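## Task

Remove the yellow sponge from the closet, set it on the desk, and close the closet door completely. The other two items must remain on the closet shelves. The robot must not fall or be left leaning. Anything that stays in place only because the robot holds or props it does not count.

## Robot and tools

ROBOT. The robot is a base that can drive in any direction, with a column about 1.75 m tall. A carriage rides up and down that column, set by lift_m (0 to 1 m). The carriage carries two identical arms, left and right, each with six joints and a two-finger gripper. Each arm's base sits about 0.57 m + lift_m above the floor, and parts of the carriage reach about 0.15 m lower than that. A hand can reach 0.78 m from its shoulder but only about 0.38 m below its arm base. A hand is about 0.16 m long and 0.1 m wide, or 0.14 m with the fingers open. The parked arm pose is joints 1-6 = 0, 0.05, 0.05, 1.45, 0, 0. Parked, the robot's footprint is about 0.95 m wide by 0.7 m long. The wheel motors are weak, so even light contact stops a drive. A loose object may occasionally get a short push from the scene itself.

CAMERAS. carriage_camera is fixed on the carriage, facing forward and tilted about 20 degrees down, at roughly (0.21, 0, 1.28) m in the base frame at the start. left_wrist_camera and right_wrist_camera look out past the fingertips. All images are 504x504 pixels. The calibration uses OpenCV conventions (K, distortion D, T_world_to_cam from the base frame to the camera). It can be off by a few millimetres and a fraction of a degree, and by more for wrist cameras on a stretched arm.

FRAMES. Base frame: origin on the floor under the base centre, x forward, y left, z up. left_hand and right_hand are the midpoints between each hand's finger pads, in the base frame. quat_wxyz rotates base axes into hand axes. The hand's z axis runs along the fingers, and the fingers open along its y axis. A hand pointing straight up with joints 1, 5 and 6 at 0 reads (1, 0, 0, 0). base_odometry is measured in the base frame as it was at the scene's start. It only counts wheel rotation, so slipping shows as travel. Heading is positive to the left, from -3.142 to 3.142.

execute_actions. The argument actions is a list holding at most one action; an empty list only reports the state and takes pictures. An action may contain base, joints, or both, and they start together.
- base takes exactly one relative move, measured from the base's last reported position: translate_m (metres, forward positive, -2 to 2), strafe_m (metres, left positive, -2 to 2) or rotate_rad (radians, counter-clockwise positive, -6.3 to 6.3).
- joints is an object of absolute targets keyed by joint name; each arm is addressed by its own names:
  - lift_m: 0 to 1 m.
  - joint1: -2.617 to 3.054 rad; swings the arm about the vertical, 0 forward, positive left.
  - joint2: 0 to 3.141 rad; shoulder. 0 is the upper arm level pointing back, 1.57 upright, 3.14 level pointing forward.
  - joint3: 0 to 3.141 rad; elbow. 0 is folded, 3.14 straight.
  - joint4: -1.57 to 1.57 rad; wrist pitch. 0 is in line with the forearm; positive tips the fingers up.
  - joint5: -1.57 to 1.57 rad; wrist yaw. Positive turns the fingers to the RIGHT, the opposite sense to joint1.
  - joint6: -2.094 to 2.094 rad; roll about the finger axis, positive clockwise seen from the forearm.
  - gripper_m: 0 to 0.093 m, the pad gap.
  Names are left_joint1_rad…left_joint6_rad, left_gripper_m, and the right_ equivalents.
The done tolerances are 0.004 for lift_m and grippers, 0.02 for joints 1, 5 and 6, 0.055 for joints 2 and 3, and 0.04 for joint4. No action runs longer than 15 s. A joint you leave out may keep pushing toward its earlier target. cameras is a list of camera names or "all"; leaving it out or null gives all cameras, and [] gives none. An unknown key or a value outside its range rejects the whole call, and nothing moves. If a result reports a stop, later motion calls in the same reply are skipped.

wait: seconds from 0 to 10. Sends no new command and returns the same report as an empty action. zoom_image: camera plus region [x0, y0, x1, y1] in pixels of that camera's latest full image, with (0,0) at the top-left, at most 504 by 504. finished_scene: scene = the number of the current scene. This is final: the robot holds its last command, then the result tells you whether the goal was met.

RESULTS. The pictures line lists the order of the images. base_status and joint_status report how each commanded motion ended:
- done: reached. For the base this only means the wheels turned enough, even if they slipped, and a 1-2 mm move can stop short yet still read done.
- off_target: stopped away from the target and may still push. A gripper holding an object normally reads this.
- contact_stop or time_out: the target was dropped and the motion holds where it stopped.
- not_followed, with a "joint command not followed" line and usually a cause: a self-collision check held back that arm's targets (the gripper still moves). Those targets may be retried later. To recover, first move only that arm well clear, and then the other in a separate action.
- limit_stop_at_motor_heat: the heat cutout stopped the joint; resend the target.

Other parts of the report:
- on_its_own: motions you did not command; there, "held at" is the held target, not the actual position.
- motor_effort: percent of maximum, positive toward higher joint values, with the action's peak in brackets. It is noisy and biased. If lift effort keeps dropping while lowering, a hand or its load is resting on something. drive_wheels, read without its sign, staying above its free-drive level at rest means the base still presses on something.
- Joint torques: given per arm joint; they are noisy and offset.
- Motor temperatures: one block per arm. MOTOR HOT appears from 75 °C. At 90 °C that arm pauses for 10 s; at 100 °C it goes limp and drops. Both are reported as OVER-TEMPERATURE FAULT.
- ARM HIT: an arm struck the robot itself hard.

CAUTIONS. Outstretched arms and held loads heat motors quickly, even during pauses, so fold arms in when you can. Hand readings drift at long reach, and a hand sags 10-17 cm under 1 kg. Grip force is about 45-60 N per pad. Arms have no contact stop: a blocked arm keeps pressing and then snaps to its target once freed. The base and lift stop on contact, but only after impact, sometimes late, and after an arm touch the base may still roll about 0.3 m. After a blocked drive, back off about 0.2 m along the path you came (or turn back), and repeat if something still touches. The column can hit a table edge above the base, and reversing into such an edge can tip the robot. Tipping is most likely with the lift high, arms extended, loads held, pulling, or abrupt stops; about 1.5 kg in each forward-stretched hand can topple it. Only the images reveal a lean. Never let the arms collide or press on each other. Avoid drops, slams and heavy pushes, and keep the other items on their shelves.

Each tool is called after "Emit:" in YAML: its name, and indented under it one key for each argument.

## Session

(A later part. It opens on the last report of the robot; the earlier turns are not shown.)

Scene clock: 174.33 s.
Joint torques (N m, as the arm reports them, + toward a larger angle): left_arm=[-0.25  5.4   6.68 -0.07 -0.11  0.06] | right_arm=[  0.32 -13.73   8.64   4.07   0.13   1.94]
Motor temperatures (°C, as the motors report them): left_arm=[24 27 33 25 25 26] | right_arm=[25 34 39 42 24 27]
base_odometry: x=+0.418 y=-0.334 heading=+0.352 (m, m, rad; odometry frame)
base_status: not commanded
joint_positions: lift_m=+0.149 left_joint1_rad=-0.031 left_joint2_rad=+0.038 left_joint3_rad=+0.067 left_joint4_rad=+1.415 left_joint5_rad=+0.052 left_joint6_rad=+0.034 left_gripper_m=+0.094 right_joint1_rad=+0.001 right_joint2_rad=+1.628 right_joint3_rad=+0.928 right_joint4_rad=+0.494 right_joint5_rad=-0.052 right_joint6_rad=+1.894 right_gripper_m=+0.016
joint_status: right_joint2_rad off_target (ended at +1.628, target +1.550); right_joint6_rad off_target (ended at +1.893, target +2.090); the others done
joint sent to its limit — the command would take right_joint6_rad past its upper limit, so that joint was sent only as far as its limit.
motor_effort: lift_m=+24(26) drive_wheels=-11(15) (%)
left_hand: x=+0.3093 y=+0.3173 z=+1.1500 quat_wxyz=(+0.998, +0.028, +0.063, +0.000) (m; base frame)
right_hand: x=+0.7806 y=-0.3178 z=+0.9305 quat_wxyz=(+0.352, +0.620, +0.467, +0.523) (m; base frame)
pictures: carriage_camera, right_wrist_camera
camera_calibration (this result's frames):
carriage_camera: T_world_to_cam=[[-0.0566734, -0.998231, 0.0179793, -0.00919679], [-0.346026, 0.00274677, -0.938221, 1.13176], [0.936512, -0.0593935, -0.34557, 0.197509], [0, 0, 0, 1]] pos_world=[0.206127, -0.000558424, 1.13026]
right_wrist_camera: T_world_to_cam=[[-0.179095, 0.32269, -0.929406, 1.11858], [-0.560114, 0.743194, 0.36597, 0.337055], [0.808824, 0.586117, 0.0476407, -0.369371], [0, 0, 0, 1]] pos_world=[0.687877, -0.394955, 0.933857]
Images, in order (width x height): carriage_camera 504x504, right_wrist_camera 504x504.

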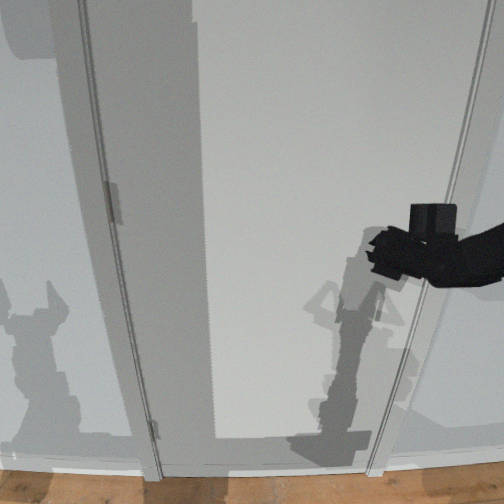

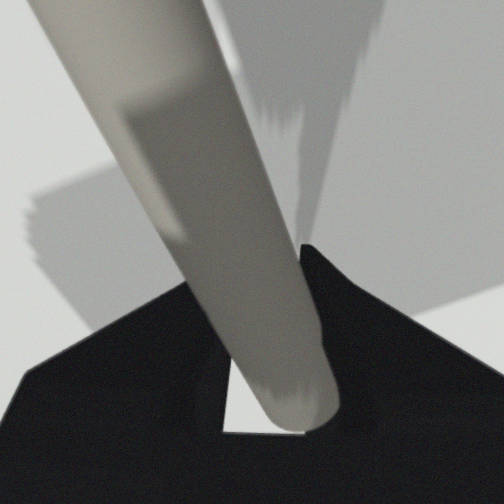

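Emit:
execute_actions:
  actions:
    - {"joints":{"lift_m":0.09,"right_joint6_rad":1.57,"right_joint2_rad":1.6,"right_joint4_rad":0.65}}
  cameras: []

Emit:
execute_actions:
  actions:
    - {"joints":{"lift_m":0.03,"right_joint2_rad":1.3,"right_joint3_rad":0.95,"right_joint4_rad":0.35}}
  cameras: ["carriage_camera","right_wrist_camera"]

Scene clock: 181.93 s.
Joint torques (N m, as the arm reports them, + toward a larger angle): left_arm=[-0.21  5.46  6.63 -0.04 -0.11  0.04] | right_arm=[ 0.34 -7.89  8.03  2.31  0.1  -0.32]
Motor temperatures (°C, as the motors report them): left_arm=[24 27 33 25 25 26] | right_arm=[25 38 39 47 24 27]
base_odometry: x=+0.418 y=-0.334 heading=+0.352 (m, m, rad; odometry frame)
base_status: not commanded
joint_positions: lift_m=+0.090 left_joint1_rad=-0.031 left_joint2_rad=+0.038 left_joint3_rad=+0.067 left_joint4_rad=+1.415 left_joint5_rad=+0.052 left_joint6_rad=+0.034 left_gripper_m=+0.094 right_joint1_rad=+0.001 right_joint2_rad=+1.598 right_joint3_rad=+0.938 right_joint4_rad=+0.651 right_joint5_rad=-0.049 right_joint6_rad=+1.596 right_gripper_m=+0.014
joint_status: right_joint6_rad off_target (ended at +1.596, target +1.570); the others done
motor_effort: lift_m=+16(16) drive_wheels=+3(12) (%)
left_hand: x=+0.3092 y=+0.3173 z=+1.0910 quat_wxyz=(+0.998, +0.028, +0.062, +0.000) (m; base frame)
right_hand: x=+0.7823 y=-0.3182 z=+0.9289 quat_wxyz=(+0.478, +0.496, +0.509, +0.516) (m; base frame)
pictures: none
No camera images: the call's "cameras" was empty. Leave "cameras" out to get every camera's image.

Scene clock: 182.87 s.
Joint torques (N m, as the arm reports them, + toward a larger angle): left_arm=[-0.2   5.45  6.73 -0.09 -0.11  0.02] | right_arm=[  0.67 -18.81   1.63   1.11   0.02  -0.04]
Motor temperatures (°C, as the motors report them): left_arm=[24 27 33 25 25 26] | right_arm=[25 39 39 47 24 27]
base_odometry: x=+0.419 y=-0.333 heading=+0.354 (m, m, rad; odometry frame)
base_status: not commanded
joint_positions: lift_m=+0.030 left_joint1_rad=-0.031 left_joint2_rad=+0.038 left_joint3_rad=+0.067 left_joint4_rad=+1.415 left_joint5_rad=+0.052 left_joint6_rad=+0.034 left_gripper_m=+0.094 right_joint1_rad=-0.003 right_joint2_rad=+1.465 right_joint3_rad=+1.031 right_joint4_rad=+0.461 right_joint5_rad=-0.042 right_joint6_rad=+1.570 right_gripper_m=+0.015
joint_status: right_joint2_rad off_target (ended at +1.465, target +1.300); right_joint3_rad off_target (ended at +1.030, target +0.950); right_joint4_rad off_target (ended at +0.461, target +0.350); the others done
on_its_own: right_joint6_rad moved -0.026 to your old target +1.570
motor_effort: lift_m=+15(15) drive_wheels=-84(89) (%)
left_hand: x=+0.3091 y=+0.3173 z=+1.0312 quat_wxyz=(+0.998, +0.028, +0.062, +0.000) (m; base frame)
right_hand: x=+0.7644 y=-0.3217 z=+0.9306 quat_wxyz=(+0.497, +0.483, +0.503, +0.516) (m; base frame)
pictures: carriage_camera, right_wrist_camera
camera_calibration (this result's frames):
carriage_camera: T_world_to_cam=[[-0.0566734, -0.998231, 0.0179793, -0.00705903], [-0.346026, 0.00274677, -0.938221, 1.0202], [0.936512, -0.0593935, -0.34557, 0.156421], [0, 0, 0, 1]] pos_world=[0.206127, -0.000558424, 1.01136]
right_wrist_camera: T_world_to_cam=[[0.0583061, 0.00531531, -0.998285, 0.897555], [-0.613289, 0.789226, -0.0316177, 0.756306], [0.787704, 0.61408, 0.0492765, -0.330333], [0, 0, 0, 1]] pos_world=[0.671706, -0.398816, 0.936206]
Images, in order (width x height): carriage_camera 504x504, right_wrist_camera 504x504.

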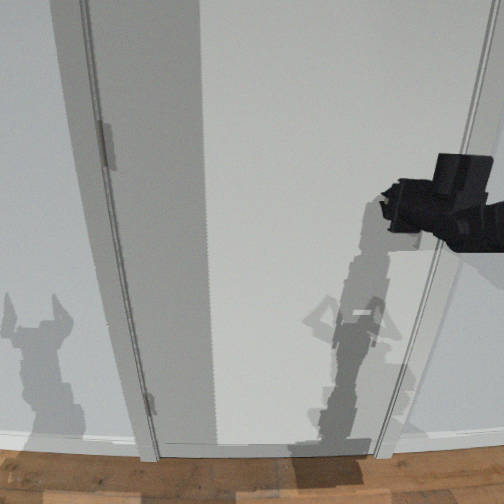

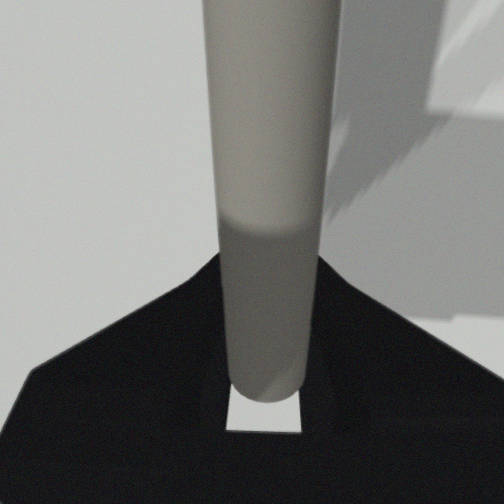

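Emit:
wait:
  seconds: 1

Scene clock: 191.00 s.
Joint torques (N m, as the arm reports them, + toward a larger angle): left_arm=[-0.26  5.44  6.68 -0.06 -0.12  0.02] | right_arm=[  0.72 -18.87   1.74   1.08   0.01  -0.04]
Motor temperatures (°C, as the motors report them): left_arm=[24 27 33 25 25 26] | right_arm=[25 49 37 43 24 26]
base_odometry: x=+0.419 y=-0.333 heading=+0.354 (m, m, rad; odometry frame)
base_status: not commanded
joint_positions: lift_m=+0.030 left_joint1_rad=-0.031 left_joint2_rad=+0.038 left_joint3_rad=+0.067 left_joint4_rad=+1.415 left_joint5_rad=+0.052 left_joint6_rad=+0.034 left_gripper_m=+0.094 right_joint1_rad=-0.003 right_joint2_rad=+1.465 right_joint3_rad=+1.031 right_joint4_rad=+0.461 right_joint5_rad=-0.042 right_joint6_rad=+1.570 right_gripper_m=+0.015
joint_status: right_joint2_rad off_target (ended at +1.465, target +1.300); right_joint3_rad off_target (ended at +1.030, target +0.950); right_joint4_rad off_target (ended at +0.461, target +0.350); the others done
motor_effort: lift_m=+15(15) drive_wheels=-81(89) (%)
left_hand: x=+0.3091 y=+0.3173 z=+1.0312 quat_wxyz=(+0.998, +0.028, +0.062, +0.000) (m; base frame)
right_hand: x=+0.7644 y=-0.3217 z=+0.9306 quat_wxyz=(+0.497, +0.483, +0.503, +0.516) (m; base frame)
wait: 1.00 s; at rest from the start
pictures: carriage_camera, left_wrist_camera, right_wrist_camera
camera_calibration (this result's frames):
carriage_camera: T_world_to_cam=[[-0.0566734, -0.998231, 0.0179793, -0.00705903], [-0.346026, 0.00274677, -0.938221, 1.0202], [0.936512, -0.0593935, -0.34557, 0.156421], [0, 0, 0, 1]] pos_world=[0.206127, -0.000558424, 1.01136]
left_wrist_camera: T_world_to_cam=[[0.0613222, -0.995011, -0.0786892, 0.383355], [0.696515, 0.0991278, -0.710662, 0.479928], [0.714917, -0.0112289, 0.699119, -0.815595], [0, 0, 0, 1]] pos_world=[0.225297, 0.32471, 0.94143]
right_wrist_camera: T_world_to_cam=[[0.0583061, 0.00531531, -0.998285, 0.897555], [-0.613289, 0.789226, -0.0316177, 0.756306], [0.787704, 0.61408, 0.0492765, -0.330333], [0, 0, 0, 1]] pos_world=[0.671706, -0.398816, 0.936206]
Images, in order (width x height): carriage_camera 504x504, left_wrist_camera 504x504, right_wrist_camera 504x504.

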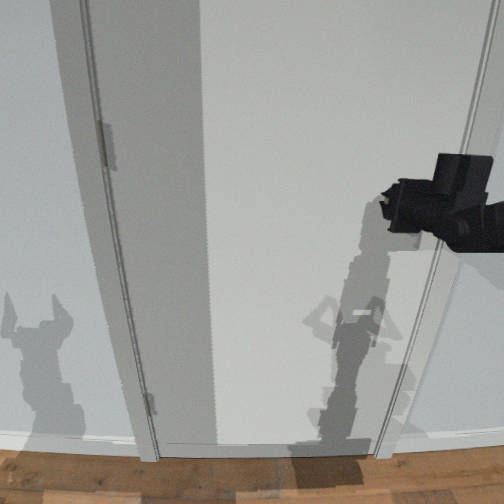

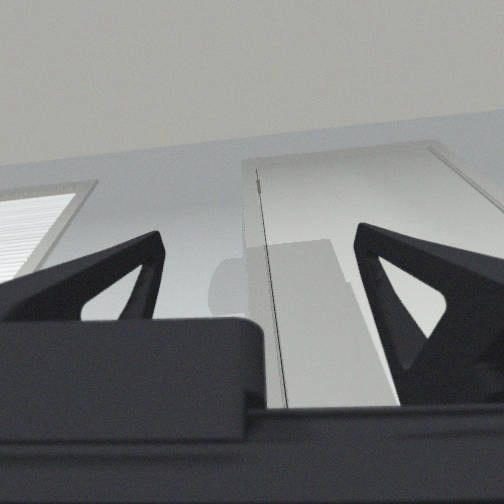

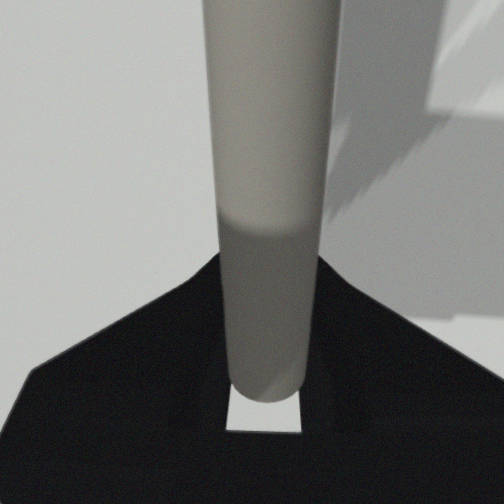

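Emit:
execute_actions:
  actions:
    - {"joints":{"right_gripper_m":0.093,"right_joint2_rad":1.465,"right_joint3_rad":1.03,"right_joint4_rad":0.46}}
  cameras: []

Emit:
execute_actions:
  actions:
    - {"base":{"translate_m":-0.4},"joints":{"lift_m":0.3,"right_joint2_rad":0.05,"right_joint3_rad":0.05,"right_joint4_rad":1.45,"right_joint6_rad":0}}
  cameras: []

Emit:
execute_actions:
  actions:
    - {"base":{"rotate_rad":1.6}}
  cameras: ["carriage_camera"]

Emit:
execute_actions:
  actions:
    - {"base":{"rotate_rad":1.6}}
  cameras: ["carriage_camera"]

Emit:
execute_actions:
  actions:
    - {"base":{"rotate_rad":1.6}}
  cameras: ["carriage_camera"]

Scene clock: 196.43 s.
Joint torques (N m, as the arm reports them, + toward a larger angle): left_arm=[-0.34  5.45  6.66 -0.05 -0.11  0.04] | right_arm=[ 0.54 -5.97  7.84  2.22 -0.03 -0.04]
Motor temperatures (°C, as the motors report them): left_arm=[24 27 33 25 25 26] | right_arm=[25 54 36 42 24 25]
base_odometry: x=+0.418 y=-0.334 heading=+0.353 (m, m, rad; odometry frame)
base_status: not commanded
joint_positions: lift_m=+0.030 left_joint1_rad=-0.031 left_joint2_rad=+0.038 left_joint3_rad=+0.067 left_joint4_rad=+1.415 left_joint5_rad=+0.052 left_joint6_rad=+0.034 left_gripper_m=+0.094 right_joint1_rad=-0.001 right_joint2_rad=+1.452 right_joint3_rad=+1.025 right_joint4_rad=+0.468 right_joint5_rad=-0.039 right_joint6_rad=+1.570 right_gripper_m=+0.093
joint_status: all done
motor_effort: lift_m=+15(15) drive_wheels=-47(83) (%)
left_hand: x=+0.3091 y=+0.3173 z=+1.0311 quat_wxyz=(+0.998, +0.028, +0.062, +0.000) (m; base frame)
right_hand: x=+0.7612 y=-0.3212 z=+0.9356 quat_wxyz=(+0.501, +0.480, +0.500, +0.519) (m; base frame)
pictures: none
No camera images: the call's "cameras" was empty. Leave "cameras" out to get every camera's image.

Scene clock: 199.37 s.
Joint torques (N m, as the arm reports them, + toward a larger angle): left_arm=[-0.14  5.47  6.75 -0.05 -0.12  0.04] | right_arm=[ 0.59  2.62  4.34 -0.32  0.02 -0.03]
Motor temperatures (°C, as the motors report them): left_arm=[24 27 33 25 25 26] | right_arm=[25 52 36 41 24 25]
base_odometry: x=+0.043 y=-0.473 heading=+0.353 (m, m, rad; odometry frame)
base_status: done
joint_positions: lift_m=+0.300 left_joint1_rad=-0.031 left_joint2_rad=+0.038 left_joint3_rad=+0.067 left_joint4_rad=+1.415 left_joint5_rad=+0.053 left_joint6_rad=+0.034 left_gripper_m=+0.094 right_joint1_rad=-0.001 right_joint2_rad=+0.066 right_joint3_rad=+0.065 right_joint4_rad=+1.446 right_joint5_rad=-0.039 right_joint6_rad=+0.006 right_gripper_m=+0.093
joint_status: all done
motor_effort: lift_m=+22(26) drive_wheels=-4(32) (%)
left_hand: x=+0.3091 y=+0.3173 z=+1.3003 quat_wxyz=(+0.998, +0.028, +0.062, +0.000) (m; base frame)
right_hand: x=+0.3119 y=-0.3206 z=+1.3004 quat_wxyz=(+0.998, -0.019, +0.063, +0.003) (m; base frame)
pictures: none
No camera images: the call's "cameras" was empty. Leave "cameras" out to get every camera's image.

Scene clock: 202.50 s.
Joint torques (N m, as the arm reports them, + toward a larger angle): left_arm=[-0.25  5.43  6.68 -0.06 -0.11  0.03] | right_arm=[ 0.58  2.72  4.44 -0.31  0.02 -0.03]
Motor temperatures (°C, as the motors report them): left_arm=[24 27 33 25 25 26] | right_arm=[25 50 36 40 24 25]
base_odometry: x=+0.043 y=-0.472 heading=+1.952 (m, m, rad; odometry frame)
base_status: done
joint_positions: lift_m=+0.300 left_joint1_rad=-0.031 left_joint2_rad=+0.038 left_joint3_rad=+0.067 left_joint4_rad=+1.415 left_joint5_rad=+0.053 left_joint6_rad=+0.034 left_gripper_m=+0.094 right_joint1_rad=-0.001 right_joint2_rad=+0.066 right_joint3_rad=+0.065 right_joint4_rad=+1.446 right_joint5_rad=-0.039 right_joint6_rad=+0.006 right_gripper_m=+0.093
joint_status: not commanded
motor_effort: lift_m=+22(22) drive_wheels=+16(33) (%)
left_hand: x=+0.3091 y=+0.3173 z=+1.3003 quat_wxyz=(+0.998, +0.028, +0.062, +0.000) (m; base frame)
right_hand: x=+0.3119 y=-0.3206 z=+1.3004 quat_wxyz=(+0.998, -0.019, +0.063, +0.003) (m; base frame)
pictures: carriage_camera
camera_calibration (this result's frames):
carriage_camera: T_world_to_cam=[[-0.0566734, -0.998231, 0.0179793, -0.0118981], [-0.346026, 0.00274677, -0.938221, 1.27272], [0.936512, -0.0593935, -0.34557, 0.24943], [0, 0, 0, 1]] pos_world=[0.206127, -0.000558424, 1.28051]
Images, in order (width x height): carriage_camera 504x504.

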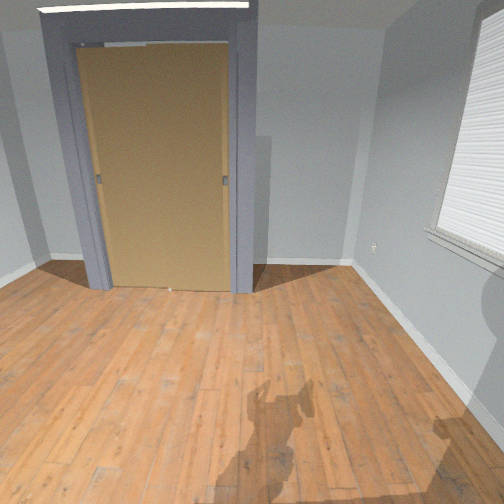

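Scene clock: 205.63 s.
Joint torques (N m, as the arm reports them, + toward a larger angle): left_arm=[-0.27  5.4   6.78 -0.04 -0.12  0.06] | right_arm=[ 0.57  2.66  4.27 -0.27  0.01 -0.03]
Motor temperatures (°C, as the motors report them): left_arm=[24 27 33 25 25 26] | right_arm=[25 48 36 39 24 25]
base_odometry: x=+0.043 y=-0.472 heading=-2.733 (m, m, rad; odometry frame)
base_status: done
joint_positions: lift_m=+0.300 left_joint1_rad=-0.031 left_joint2_rad=+0.038 left_joint3_rad=+0.067 left_joint4_rad=+1.415 left_joint5_rad=+0.053 left_joint6_rad=+0.034 left_gripper_m=+0.094 right_joint1_rad=-0.001 right_joint2_rad=+0.066 right_joint3_rad=+0.065 right_joint4_rad=+1.446 right_joint5_rad=-0.039 right_joint6_rad=+0.006 right_gripper_m=+0.093
joint_status: not commanded
motor_effort: lift_m=+22(22) drive_wheels=+13(35) (%)
left_hand: x=+0.3092 y=+0.3172 z=+1.3003 quat_wxyz=(+0.998, +0.028, +0.062, +0.000) (m; base frame)
right_hand: x=+0.3119 y=-0.3206 z=+1.3004 quat_wxyz=(+0.998, -0.019, +0.063, +0.003) (m; base frame)
pictures: carriage_camera
camera_calibration (this result's frames):
carriage_camera: T_world_to_cam=[[-0.0566734, -0.998231, 0.0179793, -0.0118981], [-0.346026, 0.00274677, -0.938221, 1.27272], [0.936512, -0.0593935, -0.34557, 0.24943], [0, 0, 0, 1]] pos_world=[0.206127, -0.000558424, 1.28051]
Images, in order (width x height): carriage_camera 504x504.

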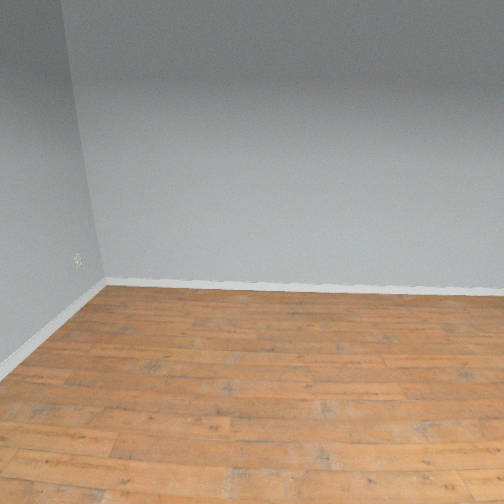

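Scene clock: 208.77 s.
Joint torques (N m, as the arm reports them, + toward a larger angle): left_arm=[-0.19  5.41  6.7  -0.07 -0.12  0.03] | right_arm=[ 0.56  2.58  4.33 -0.27  0.02 -0.03]
Motor temperatures (°C, as the motors report them): left_arm=[24 27 33 25 25 26] | right_arm=[25 46 35 38 24 25]
base_odometry: x=+0.043 y=-0.472 heading=-1.135 (m, m, rad; odometry frame)
base_status: done
joint_positions: lift_m=+0.300 left_joint1_rad=-0.031 left_joint2_rad=+0.038 left_joint3_rad=+0.067 left_joint4_rad=+1.415 left_joint5_rad=+0.053 left_joint6_rad=+0.034 left_gripper_m=+0.094 right_joint1_rad=-0.001 right_joint2_rad=+0.066 right_joint3_rad=+0.065 right_joint4_rad=+1.446 right_joint5_rad=-0.039 right_joint6_rad=+0.006 right_gripper_m=+0.093
joint_status: not commanded
motor_effort: lift_m=+22(22) drive_wheels=+16(33) (%)
left_hand: x=+0.3092 y=+0.3172 z=+1.3003 quat_wxyz=(+0.998, +0.028, +0.062, +0.000) (m; base frame)
right_hand: x=+0.3118 y=-0.3206 z=+1.3005 quat_wxyz=(+0.998, -0.019, +0.063, +0.003) (m; base frame)
pictures: carriage_camera
camera_calibration (this result's frames):
carriage_camera: T_world_to_cam=[[-0.0566734, -0.998231, 0.0179793, -0.0118981], [-0.346026, 0.00274677, -0.938221, 1.27272], [0.936512, -0.0593935, -0.34557, 0.24943], [0, 0, 0, 1]] pos_world=[0.206127, -0.000558424, 1.28051]
Images, in order (width x height): carriage_camera 504x504.

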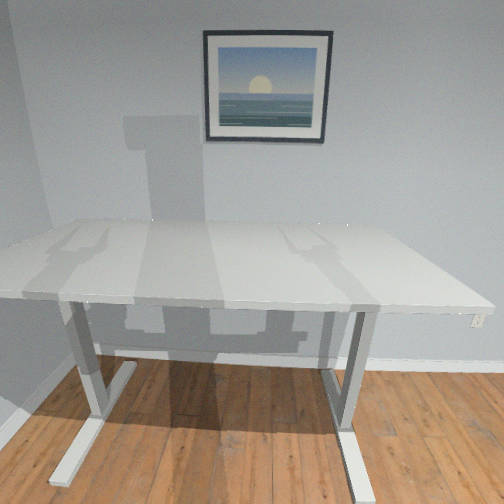

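Emit:
execute_actions:
  actions:
    - {"base":{"rotate_rad":3.057}}
  cameras: []

Emit:
execute_actions:
  actions:
    - {"base":{"strafe_m":0.6}}
  cameras: []

Emit:
execute_actions:
  actions:
    - {"base":{"translate_m":1.3}}

Scene clock: 219.27 s.
Joint torques (N m, as the arm reports them, + toward a larger angle): left_arm=[-0.18  5.42  6.66 -0.05 -0.15  0.04] | right_arm=[ 0.54  2.75  4.35 -0.28  0.01 -0.03]
Motor temperatures (°C, as the motors report them): left_arm=[24 27 33 25 25 26] | right_arm=[25 42 35 36 24 24]
base_odometry: x=+0.043 y=-0.472 heading=+1.921 (m, m, rad; odometry frame)
base_status: done
joint_positions: lift_m=+0.300 left_joint1_rad=-0.031 left_joint2_rad=+0.038 left_joint3_rad=+0.067 left_joint4_rad=+1.413 left_joint5_rad=+0.052 left_joint6_rad=+0.034 left_gripper_m=+0.094 right_joint1_rad=-0.001 right_joint2_rad=+0.066 right_joint3_rad=+0.065 right_joint4_rad=+1.446 right_joint5_rad=-0.039 right_joint6_rad=+0.006 right_gripper_m=+0.093
joint_status: not commanded
motor_effort: lift_m=+22(22) drive_wheels=+13(37) (%)
left_hand: x=+0.3097 y=+0.3173 z=+1.3002 quat_wxyz=(+0.998, +0.028, +0.063, +0.000) (m; base frame)
right_hand: x=+0.3118 y=-0.3206 z=+1.3005 quat_wxyz=(+0.998, -0.019, +0.063, +0.003) (m; base frame)
pictures: none
No camera images: the call's "cameras" was empty. Leave "cameras" out to get every camera's image.

Scene clock: 222.77 s.
Joint torques (N m, as the arm reports them, + toward a larger angle): left_arm=[-0.2   5.4   6.67 -0.05 -0.14  0.05] | right_arm=[ 0.55  2.68  4.35 -0.3   0.01 -0.03]
Motor temperatures (°C, as the motors report them): left_arm=[24 27 33 25 25 26] | right_arm=[25 41 35 36 24 24]
base_odometry: x=-0.520 y=-0.679 heading=+1.922 (m, m, rad; odometry frame)
base_status: done
joint_positions: lift_m=+0.300 left_joint1_rad=-0.031 left_joint2_rad=+0.038 left_joint3_rad=+0.067 left_joint4_rad=+1.414 left_joint5_rad=+0.052 left_joint6_rad=+0.034 left_gripper_m=+0.094 right_joint1_rad=-0.001 right_joint2_rad=+0.066 right_joint3_rad=+0.065 right_joint4_rad=+1.447 right_joint5_rad=-0.039 right_joint6_rad=+0.006 right_gripper_m=+0.093
joint_status: not commanded
motor_effort: lift_m=+22(22) drive_wheels=-9(35) (%)
left_hand: x=+0.3096 y=+0.3173 z=+1.3002 quat_wxyz=(+0.998, +0.028, +0.063, +0.000) (m; base frame)
right_hand: x=+0.3117 y=-0.3206 z=+1.3005 quat_wxyz=(+0.998, -0.019, +0.063, +0.003) (m; base frame)
pictures: none
No camera images: the call's "cameras" was empty. Leave "cameras" out to get every camera's image.

Scene clock: 227.77 s.
Joint torques (N m, as the arm reports them, + toward a larger angle): left_arm=[-0.2   5.52  6.72 -0.07 -0.11  0.05] | right_arm=[ 0.57  2.74  4.32 -0.35  0.01 -0.02]
Motor temperatures (°C, as the motors report them): left_arm=[24 27 34 25 25 26] | right_arm=[25 39 34 35 24 24]
base_odometry: x=-0.969 y=+0.541 heading=+1.923 (m, m, rad; odometry frame)
base_status: done
joint_positions: lift_m=+0.300 left_joint1_rad=-0.031 left_joint2_rad=+0.038 left_joint3_rad=+0.067 left_joint4_rad=+1.417 left_joint5_rad=+0.052 left_joint6_rad=+0.034 left_gripper_m=+0.094 right_joint1_rad=-0.001 right_joint2_rad=+0.066 right_joint3_rad=+0.065 right_joint4_rad=+1.448 right_joint5_rad=-0.039 right_joint6_rad=+0.006 right_gripper_m=+0.093
joint_status: not commanded
motor_effort: lift_m=+22(22) drive_wheels=-8(29) (%)
left_hand: x=+0.3089 y=+0.3173 z=+1.3003 quat_wxyz=(+0.998, +0.028, +0.062, +0.000) (m; base frame)
right_hand: x=+0.3113 y=-0.3206 z=+1.3005 quat_wxyz=(+0.998, -0.019, +0.062, +0.003) (m; base frame)
pictures: carriage_camera, left_wrist_camera, right_wrist_camera
camera_calibration (this result's frames):
carriage_camera: T_world_to_cam=[[-0.0566734, -0.998231, 0.0179793, -0.0118981], [-0.346026, 0.00274677, -0.938221, 1.27272], [0.936512, -0.0593935, -0.34557, 0.24943], [0, 0, 0, 1]] pos_world=[0.206127, -0.000558424, 1.28051]
left_wrist_camera: T_world_to_cam=[[0.0614122, -0.995014, -0.0785836, 0.404398], [0.697328, 0.0991025, -0.709868, 0.670145], [0.714117, -0.011204, 0.699937, -1.00441], [0, 0, 0, 1]] pos_world=[0.225121, 0.324716, 1.21052]
right_wrist_camera: T_world_to_cam=[[0.0181762, -0.997429, 0.0693121, -0.404159], [0.733654, -0.0337927, -0.678682, 0.647579], [0.67928, 0.063187, 0.731154, -1.02196], [0, 0, 0, 1]] pos_world=[0.226444, -0.316662, 1.21472]
Images, in order (width x height): carriage_camera 504x504, left_wrist_camera 504x504, right_wrist_camera 504x504.

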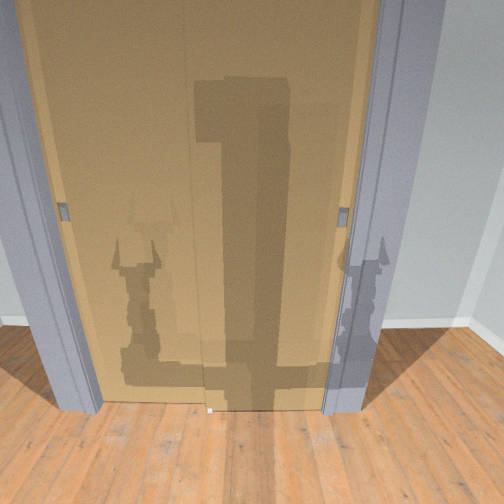

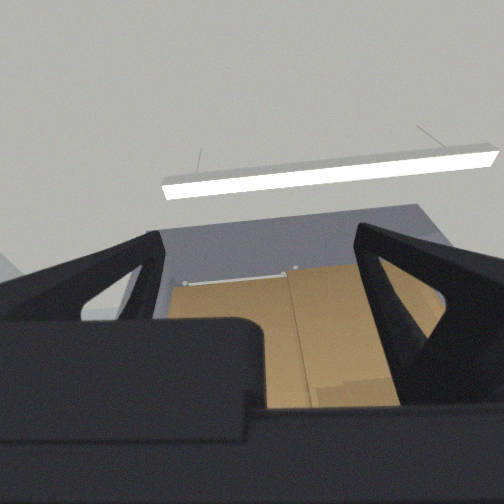

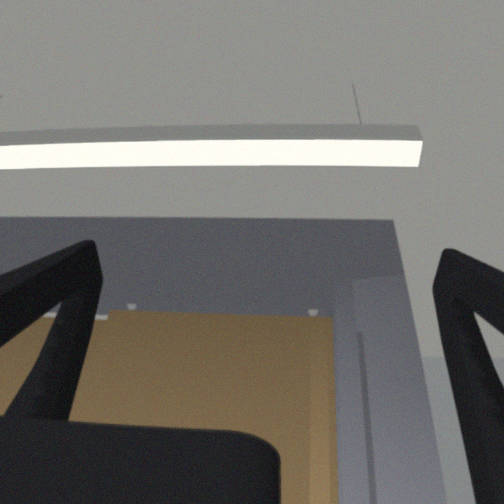

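Emit:
execute_actions:
  actions:
    - {"base":{"strafe_m":-0.1},"joints":{"lift_m":0.185,"right_joint2_rad":1.5,"right_joint3_rad":1.0,"right_joint4_rad":0.5,"right_joint6_rad":1.57,"right_gripper_m":0.0}}
  cameras: []

Emit:
execute_actions:
  actions:
    - {"base":{"translate_m":0.28}}
  cameras: ["carriage_camera","right_wrist_camera"]

Scene clock: 239.43 s.
Joint torques (N m, as the arm reports them, + toward a larger angle): left_arm=[-0.22  5.49  6.65 -0.06 -0.13  0.05] | right_arm=[ 0.54 -6.85  8.85  2.37 -0.02  0.02]
Motor temperatures (°C, as the motors report them): left_arm=[24 27 34 25 25 26] | right_arm=[25 37 34 34 24 24]
base_odometry: x=-0.876 y=+0.576 heading=+1.923 (m, m, rad; odometry frame)
base_status: done
joint_positions: lift_m=+0.185 left_joint1_rad=-0.031 left_joint2_rad=+0.038 left_joint3_rad=+0.067 left_joint4_rad=+1.417 left_joint5_rad=+0.052 left_joint6_rad=+0.034 left_gripper_m=+0.094 right_joint1_rad=-0.001 right_joint2_rad=+1.496 right_joint3_rad=+0.981 right_joint4_rad=+0.496 right_joint5_rad=-0.039 right_joint6_rad=+1.564 right_gripper_m=+0.000
joint_status: all done
motor_effort: lift_m=+15(16) drive_wheels=-7(31) (%)
left_hand: x=+0.3089 y=+0.3173 z=+1.1862 quat_wxyz=(+0.998, +0.028, +0.062, +0.000) (m; base frame)
right_hand: x=+0.7679 y=-0.3213 z=+1.0556 quat_wxyz=(+0.487, +0.494, +0.515, +0.503) (m; base frame)
pictures: none
No camera images: the call's "cameras" was empty. Leave "cameras" out to get every camera's image.

Scene clock: 241.93 s.
Joint torques (N m, as the arm reports them, + toward a larger angle): left_arm=[-0.23  5.48  6.72 -0.05 -0.15  0.04] | right_arm=[ 0.61 -7.04  8.83  2.38 -0.01  0.02]
Motor temperatures (°C, as the motors report them): left_arm=[24 27 34 25 25 26] | right_arm=[25 37 35 35 24 24]
base_odometry: x=-0.972 y=+0.839 heading=+1.922 (m, m, rad; odometry frame)
base_status: done
joint_positions: lift_m=+0.185 left_joint1_rad=-0.031 left_joint2_rad=+0.038 left_joint3_rad=+0.067 left_joint4_rad=+1.417 left_joint5_rad=+0.052 left_joint6_rad=+0.034 left_gripper_m=+0.094 right_joint1_rad=-0.001 right_joint2_rad=+1.496 right_joint3_rad=+0.981 right_joint4_rad=+0.496 right_joint5_rad=-0.039 right_joint6_rad=+1.564 right_gripper_m=+0.000
joint_status: not commanded
motor_effort: lift_m=+15(15) drive_wheels=-10(26) (%)
left_hand: x=+0.3088 y=+0.3173 z=+1.1862 quat_wxyz=(+0.998, +0.028, +0.062, +0.000) (m; base frame)
right_hand: x=+0.7679 y=-0.3213 z=+1.0557 quat_wxyz=(+0.487, +0.494, +0.515, +0.503) (m; base frame)
pictures: carriage_camera, right_wrist_camera
camera_calibration (this result's frames):
carriage_camera: T_world_to_cam=[[-0.0566734, -0.998231, 0.0179793, -0.00984543], [-0.346026, 0.00274677, -0.938221, 1.16561], [0.936512, -0.0593935, -0.34557, 0.209977], [0, 0, 0, 1]] pos_world=[0.206127, -0.000558424, 1.16634]
right_wrist_camera: T_world_to_cam=[[0.0139262, -0.000320727, -0.999903, 1.05621], [-0.613266, 0.789828, -0.00879461, 0.738162], [0.789754, 0.613329, 0.0108026, -0.300679], [0, 0, 0, 1]] pos_world=[0.675443, -0.398267, 1.06585]
Images, in order (width x height): carriage_camera 504x504, right_wrist_camera 504x504.

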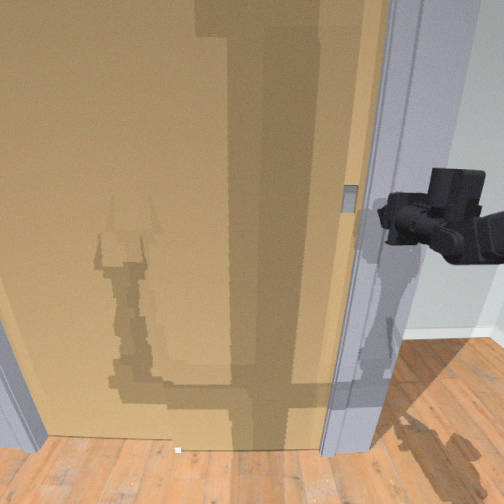

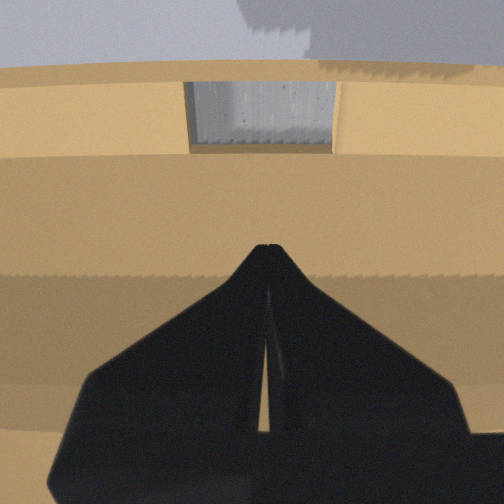

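Emit:
execute_actions:
  actions:
    - {"base":{"strafe_m":0.013}}
  cameras: []

Emit:
execute_actions:
  actions:
    - {"base":{"translate_m":0.09}}
  cameras: ["carriage_camera","right_wrist_camera"]

Scene clock: 249.50 s.
Joint torques (N m, as the arm reports them, + toward a larger angle): left_arm=[-0.25  5.45  6.7  -0.1  -0.11  0.03] | right_arm=[ 0.49 -6.94  8.76  2.38 -0.02  0.02]
Motor temperatures (°C, as the motors report them): left_arm=[24 27 34 25 25 26] | right_arm=[25 37 36 38 24 24]
base_odometry: x=-0.984 y=+0.835 heading=+1.921 (m, m, rad; odometry frame)
base_status: done
joint_positions: lift_m=+0.185 left_joint1_rad=-0.031 left_joint2_rad=+0.038 left_joint3_rad=+0.067 left_joint4_rad=+1.417 left_joint5_rad=+0.052 left_joint6_rad=+0.034 left_gripper_m=+0.094 right_joint1_rad=-0.001 right_joint2_rad=+1.496 right_joint3_rad=+0.981 right_joint4_rad=+0.496 right_joint5_rad=-0.038 right_joint6_rad=+1.564 right_gripper_m=+0.000
joint_status: not commanded
motor_effort: lift_m=+15(15) drive_wheels=-10(11) (%)
left_hand: x=+0.3089 y=+0.3173 z=+1.1862 quat_wxyz=(+0.998, +0.028, +0.062, +0.000) (m; base frame)
right_hand: x=+0.7679 y=-0.3215 z=+1.0557 quat_wxyz=(+0.488, +0.494, +0.515, +0.503) (m; base frame)
pictures: none
No camera images: the call's "cameras" was empty. Leave "cameras" out to get every camera's image.

Scene clock: 251.10 s.
Joint torques (N m, as the arm reports them, + toward a larger angle): left_arm=[-0.29  5.46  6.66 -0.06 -0.12  0.04] | right_arm=[ 0.55 -6.93  8.72  2.36 -0.02  0.01]
Motor temperatures (°C, as the motors report them): left_arm=[24 27 34 25 25 26] | right_arm=[25 37 37 38 24 24]
base_odometry: x=-1.015 y=+0.919 heading=+1.922 (m, m, rad; odometry frame)
base_status: done
joint_positions: lift_m=+0.185 left_joint1_rad=-0.031 left_joint2_rad=+0.038 left_joint3_rad=+0.067 left_joint4_rad=+1.416 left_joint5_rad=+0.052 left_joint6_rad=+0.034 left_gripper_m=+0.094 right_joint1_rad=-0.001 right_joint2_rad=+1.496 right_joint3_rad=+0.981 right_joint4_rad=+0.496 right_joint5_rad=-0.038 right_joint6_rad=+1.564 right_gripper_m=+0.000
joint_status: not commanded
motor_effort: lift_m=+15(15) drive_wheels=-10(28) (%)
left_hand: x=+0.3089 y=+0.3173 z=+1.1862 quat_wxyz=(+0.998, +0.028, +0.062, +0.000) (m; base frame)
right_hand: x=+0.7679 y=-0.3215 z=+1.0557 quat_wxyz=(+0.488, +0.494, +0.515, +0.503) (m; base frame)
pictures: carriage_camera, right_wrist_camera
camera_calibration (this result's frames):
carriage_camera: T_world_to_cam=[[-0.0566734, -0.998231, 0.0179793, -0.00984543], [-0.346026, 0.00274677, -0.938221, 1.16561], [0.936512, -0.0593935, -0.34557, 0.209977], [0, 0, 0, 1]] pos_world=[0.206127, -0.000558424, 1.16634]
right_wrist_camera: T_world_to_cam=[[0.0139257, -0.000357951, -0.999903, 1.0562], [-0.612362, 0.790529, -0.00881141, 0.73787], [0.790455, 0.612425, 0.0107895, -0.301379], [0, 0, 0, 1]] pos_world=[0.675362, -0.398357, 1.06585]
Images, in order (width x height): carriage_camera 504x504, right_wrist_camera 504x504.

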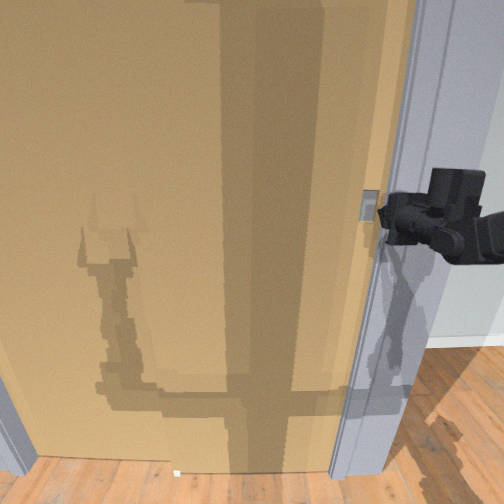

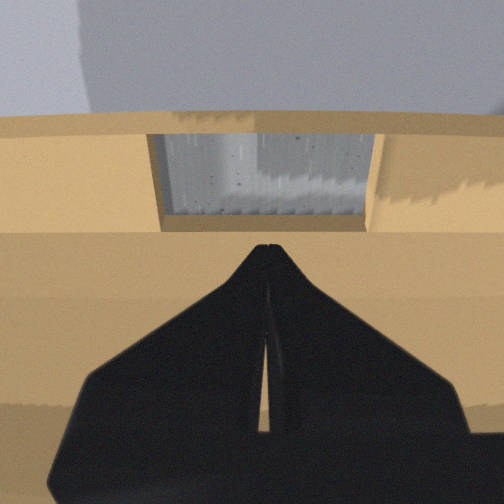

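Emit:
execute_actions:
  actions:
    - {"base":{"translate_m":0.035}}
  cameras: ["right_wrist_camera"]

Emit:
execute_actions:
  actions:
    - {"base":{"strafe_m":0.5}}
  cameras: ["carriage_camera","right_wrist_camera"]

Scene clock: 255.53 s.
Joint torques (N m, as the arm reports them, + toward a larger angle): left_arm=[-0.16  5.44  6.63 -0.09 -0.14  0.04] | right_arm=[ 0.47 -6.99  8.72  2.36 -0.02  0.02]
Motor temperatures (°C, as the motors report them): left_arm=[24 27 34 25 25 26] | right_arm=[25 37 37 39 24 24]
base_odometry: x=-1.028 y=+0.952 heading=+1.923 (m, m, rad; odometry frame)
base_status: done
joint_positions: lift_m=+0.185 left_joint1_rad=-0.031 left_joint2_rad=+0.038 left_joint3_rad=+0.067 left_joint4_rad=+1.418 left_joint5_rad=+0.052 left_joint6_rad=+0.034 left_gripper_m=+0.094 right_joint1_rad=-0.001 right_joint2_rad=+1.496 right_joint3_rad=+0.981 right_joint4_rad=+0.496 right_joint5_rad=-0.038 right_joint6_rad=+1.564 right_gripper_m=+0.000
joint_status: not commanded
motor_effort: lift_m=+15(15) drive_wheels=-6(30) (%)
left_hand: x=+0.3086 y=+0.3173 z=+1.1862 quat_wxyz=(+0.998, +0.028, +0.061, +0.000) (m; base frame)
right_hand: x=+0.7679 y=-0.3215 z=+1.0557 quat_wxyz=(+0.488, +0.494, +0.515, +0.503) (m; base frame)
pictures: right_wrist_camera
camera_calibration (this result's frames):
right_wrist_camera: T_world_to_cam=[[0.0139257, -0.000357951, -0.999903, 1.0562], [-0.612362, 0.790529, -0.00881141, 0.73787], [0.790455, 0.612425, 0.0107895, -0.301379], [0, 0, 0, 1]] pos_world=[0.675362, -0.398357, 1.06585]
Images, in order (width x height): right_wrist_camera 504x504.

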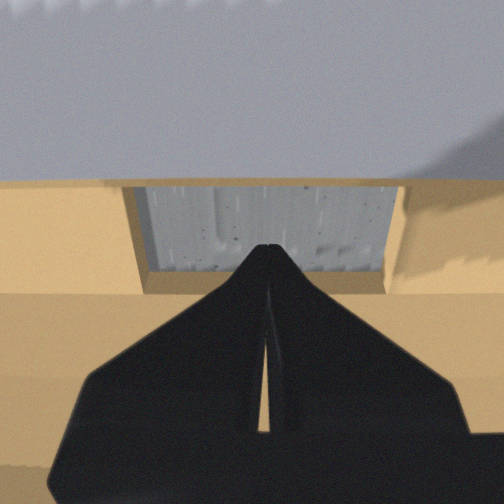

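Scene clock: 258.77 s.
Joint torques (N m, as the arm reports them, + toward a larger angle): left_arm=[-0.22  5.46  6.67 -0.09 -0.13  0.02] | right_arm=[ 0.57 -6.93  8.77  2.37 -0.02  0.02]
Motor temperatures (°C, as the motors report them): left_arm=[24 27 34 25 25 26] | right_arm=[25 37 38 39 24 24]
base_odometry: x=-1.497 y=+0.780 heading=+1.923 (m, m, rad; odometry frame)
base_status: done
joint_positions: lift_m=+0.185 left_joint1_rad=-0.031 left_joint2_rad=+0.038 left_joint3_rad=+0.067 left_joint4_rad=+1.418 left_joint5_rad=+0.052 left_joint6_rad=+0.034 left_gripper_m=+0.094 right_joint1_rad=-0.001 right_joint2_rad=+1.496 right_joint3_rad=+0.981 right_joint4_rad=+0.496 right_joint5_rad=-0.038 right_joint6_rad=+1.564 right_gripper_m=+0.000
joint_status: not commanded
motor_effort: lift_m=+15(15) drive_wheels=-9(29) (%)
left_hand: x=+0.3086 y=+0.3173 z=+1.1862 quat_wxyz=(+0.998, +0.028, +0.061, +0.000) (m; base frame)
right_hand: x=+0.7679 y=-0.3215 z=+1.0557 quat_wxyz=(+0.488, +0.494, +0.515, +0.503) (m; base frame)
pictures: carriage_camera, right_wrist_camera
camera_calibration (this result's frames):
carriage_camera: T_world_to_cam=[[-0.0566734, -0.998231, 0.0179793, -0.00984543], [-0.346026, 0.00274677, -0.938221, 1.16561], [0.936512, -0.0593935, -0.34557, 0.209977], [0, 0, 0, 1]] pos_world=[0.206127, -0.000558424, 1.16634]
right_wrist_camera: T_world_to_cam=[[0.0139257, -0.000357951, -0.999903, 1.0562], [-0.612362, 0.790529, -0.00881141, 0.73787], [0.790455, 0.612425, 0.0107895, -0.301379], [0, 0, 0, 1]] pos_world=[0.675362, -0.398357, 1.06585]
Images, in order (width x height): carriage_camera 504x504, right_wrist_camera 504x504.

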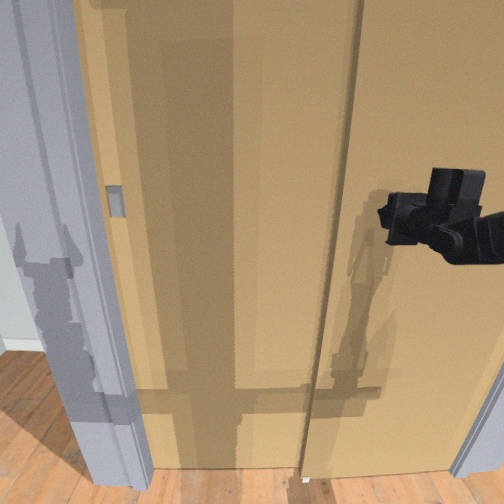

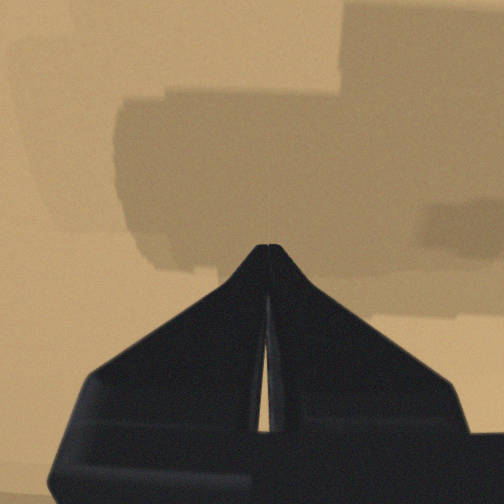

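Not deep enough. Redo.

Emit:
execute_actions:
  actions:
    - {"base":{"strafe_m":-0.5}}
  cameras: []

Emit:
execute_actions:
  actions:
    - {"base":{"translate_m":0.035}}
  cameras: ["right_wrist_camera"]

Emit:
execute_actions:
  actions:
    - {"base":{"strafe_m":0.1}}
  cameras: ["carriage_camera","right_wrist_camera"]

Scene clock: 265.70 s.
Joint torques (N m, as the arm reports them, + toward a larger angle): left_arm=[-0.23  5.43  6.67 -0.08 -0.13  0.06] | right_arm=[ 0.58 -6.95  8.77  2.37 -0.02  0.01]
Motor temperatures (°C, as the motors report them): left_arm=[24 27 34 25 25 26] | right_arm=[25 37 39 40 24 24]
base_odometry: x=-1.028 y=+0.952 heading=+1.923 (m, m, rad; odometry frame)
base_status: done
joint_positions: lift_m=+0.185 left_joint1_rad=-0.031 left_joint2_rad=+0.038 left_joint3_rad=+0.067 left_joint4_rad=+1.418 left_joint5_rad=+0.052 left_joint6_rad=+0.034 left_gripper_m=+0.094 right_joint1_rad=-0.001 right_joint2_rad=+1.496 right_joint3_rad=+0.981 right_joint4_rad=+0.496 right_joint5_rad=-0.038 right_joint6_rad=+1.564 right_gripper_m=+0.000
joint_status: not commanded
motor_effort: lift_m=+15(15) drive_wheels=-4(39) (%)
left_hand: x=+0.3086 y=+0.3173 z=+1.1862 quat_wxyz=(+0.998, +0.028, +0.061, +0.000) (m; base frame)
right_hand: x=+0.7679 y=-0.3215 z=+1.0557 quat_wxyz=(+0.488, +0.494, +0.515, +0.503) (m; base frame)
pictures: none
No camera images: the call's "cameras" was empty. Leave "cameras" out to get every camera's image.

Scene clock: 266.80 s.
Joint torques (N m, as the arm reports them, + toward a larger angle): left_arm=[-0.27  5.5   6.59 -0.08 -0.12  0.02] | right_arm=[ 0.53 -2.97  9.64  3.19  0.1   0.01]
Motor temperatures (°C, as the motors report them): left_arm=[24 28 34 25 25 26] | right_arm=[25 37 39 41 24 24]
base_odometry: x=-1.040 y=+0.985 heading=+1.922 (m, m, rad; odometry frame)
base_status: done
joint_positions: lift_m=+0.185 left_joint1_rad=-0.031 left_joint2_rad=+0.038 left_joint3_rad=+0.067 left_joint4_rad=+1.417 left_joint5_rad=+0.052 left_joint6_rad=+0.034 left_gripper_m=+0.094 right_joint1_rad=-0.001 right_joint2_rad=+1.447 right_joint3_rad=+0.971 right_joint4_rad=+0.424 right_joint5_rad=-0.050 right_joint6_rad=+1.565 right_gripper_m=+0.000
joint_status: not commanded
motor_effort: lift_m=+15(15) drive_wheels=+20(19) (%)
left_hand: x=+0.3087 y=+0.3173 z=+1.1862 quat_wxyz=(+0.998, +0.028, +0.061, +0.000) (m; base frame)
right_hand: x=+0.7571 y=-0.3192 z=+1.0554 quat_wxyz=(+0.475, +0.499, +0.526, +0.498) (m; base frame)
pictures: right_wrist_camera
camera_calibration (this result's frames):
right_wrist_camera: T_world_to_cam=[[-0.0200402, 0.000475294, -0.999799, 1.08199], [-0.622479, 0.782531, 0.0128491, 0.711597], [0.78238, 0.622611, -0.0153863, -0.257246], [0, 0, 0, 1]] pos_world=[0.665901, -0.397197, 1.06867]
Images, in order (width x height): right_wrist_camera 504x504.

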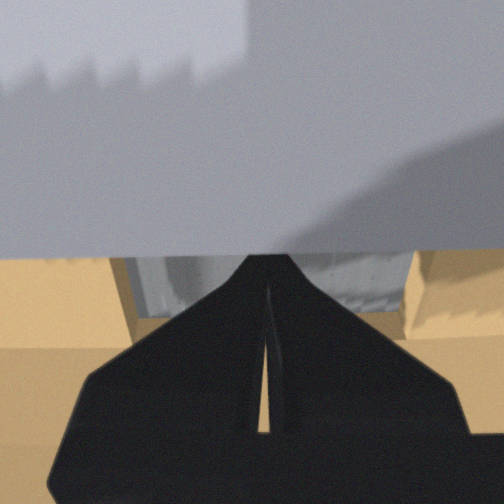

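Scene clock: 268.27 s.
Joint torques (N m, as the arm reports them, + toward a larger angle): left_arm=[-0.27  5.42  6.74 -0.09 -0.11  0.03] | right_arm=[ 2.6  -4.27  9.6   2.8  -0.47  0.  ]
Motor temperatures (°C, as the motors report them): left_arm=[24 28 34 25 25 26] | right_arm=[25 37 39 41 24 24]
base_odometry: x=-1.112 y=+0.959 heading=+1.920 (m, m, rad; odometry frame)
base_status: strafe_m contact_stop (by the wheels' count: +0.076 of +0.100)
joint_positions: lift_m=+0.185 left_joint1_rad=-0.031 left_joint2_rad=+0.038 left_joint3_rad=+0.067 left_joint4_rad=+1.417 left_joint5_rad=+0.052 left_joint6_rad=+0.034 left_gripper_m=+0.094 right_joint1_rad=-0.025 right_joint2_rad=+1.461 right_joint3_rad=+0.971 right_joint4_rad=+0.457 right_joint5_rad=+0.010 right_joint6_rad=+1.565 right_gripper_m=+0.000
joint_status: not commanded
motor_effort: lift_m=+15(15) drive_wheels=+4(38) (%)
left_hand: x=+0.3089 y=+0.3173 z=+1.1861 quat_wxyz=(+0.998, +0.028, +0.062, +0.000) (m; base frame)
right_hand: x=+0.7601 y=-0.3410 z=+1.0570 quat_wxyz=(+0.501, +0.516, +0.501, +0.481) (m; base frame)
pictures: carriage_camera, right_wrist_camera
camera_calibration (this result's frames):
carriage_camera: T_world_to_cam=[[-0.0566734, -0.998231, 0.0179793, -0.00984511], [-0.346026, 0.00274677, -0.938221, 1.16559], [0.936512, -0.0593935, -0.34557, 0.209971], [0, 0, 0, 1]] pos_world=[0.206127, -0.000558424, 1.16632]
right_wrist_camera: T_world_to_cam=[[-0.00140481, -0.00107733, -0.999998, 1.06913], [-0.55484, 0.831957, -0.000116845, 0.709726], [0.831956, 0.554839, -0.00176648, -0.321186], [0, 0, 0, 1]] pos_world=[0.662499, -0.411103, 1.06865]
Images, in order (width x height): carriage_camera 504x504, right_wrist_camera 504x504.

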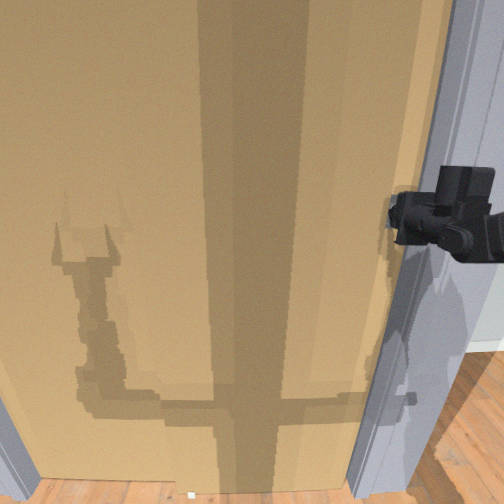

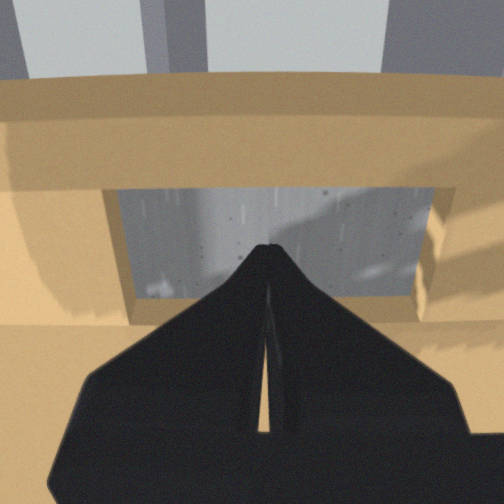

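Emit:
execute_actions:
  actions:
    - {"base":{"strafe_m":0.5},"joints":{"right_joint1_rad":0.0,"right_joint5_rad":-0.04}}
  cameras: ["carriage_camera"]

Scene clock: 273.57 s.
Joint torques (N m, as the arm reports them, + toward a larger angle): left_arm=[-0.2   5.46  6.72 -0.11 -0.13  0.04] | right_arm=[ 4.37 -5.    9.42  2.57 -1.32  0.  ]
Motor temperatures (°C, as the motors report them): left_arm=[24 28 34 25 25 26] | right_arm=[25 36 40 42 24 24]
base_odometry: x=-1.582 y=+0.789 heading=+1.920 (m, m, rad; odometry frame)
base_status: done
joint_positions: lift_m=+0.185 left_joint1_rad=-0.031 left_joint2_rad=+0.038 left_joint3_rad=+0.067 left_joint4_rad=+1.417 left_joint5_rad=+0.052 left_joint6_rad=+0.034 left_gripper_m=+0.094 right_joint1_rad=-0.047 right_joint2_rad=+1.473 right_joint3_rad=+0.973 right_joint4_rad=+0.478 right_joint5_rad=+0.087 right_joint6_rad=+1.566 right_gripper_m=+0.000
joint_status: right_joint1_rad off_target (ended at -0.046, target +0.000); right_joint5_rad off_target (ended at +0.088, target -0.040)
motor_effort: lift_m=+15(15) drive_wheels=+1(33) (%)
left_hand: x=+0.3089 y=+0.3174 z=+1.1861 quat_wxyz=(+0.998, +0.028, +0.062, +0.000) (m; base frame)
right_hand: x=+0.7609 y=-0.3647 z=+1.0578 quat_wxyz=(+0.528, +0.537, +0.472, +0.458) (m; base frame)
pictures: carriage_camera
camera_calibration (this result's frames):
carriage_camera: T_world_to_cam=[[-0.0566734, -0.998231, 0.0179793, -0.00984511], [-0.346026, 0.00274677, -0.938221, 1.16559], [0.936512, -0.0593935, -0.34557, 0.209971], [0, 0, 0, 1]] pos_world=[0.206127, -0.000558424, 1.16632]
Images, in order (width x height): carriage_camera 504x504.

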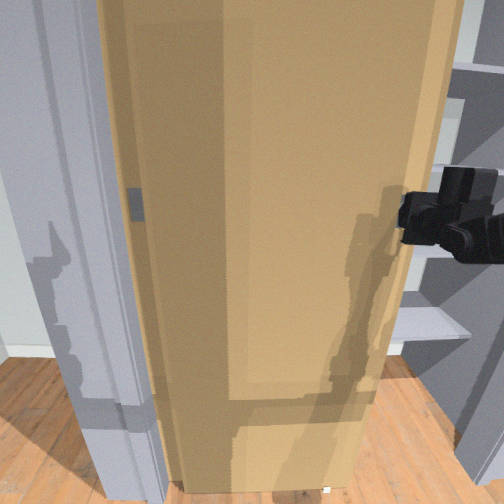

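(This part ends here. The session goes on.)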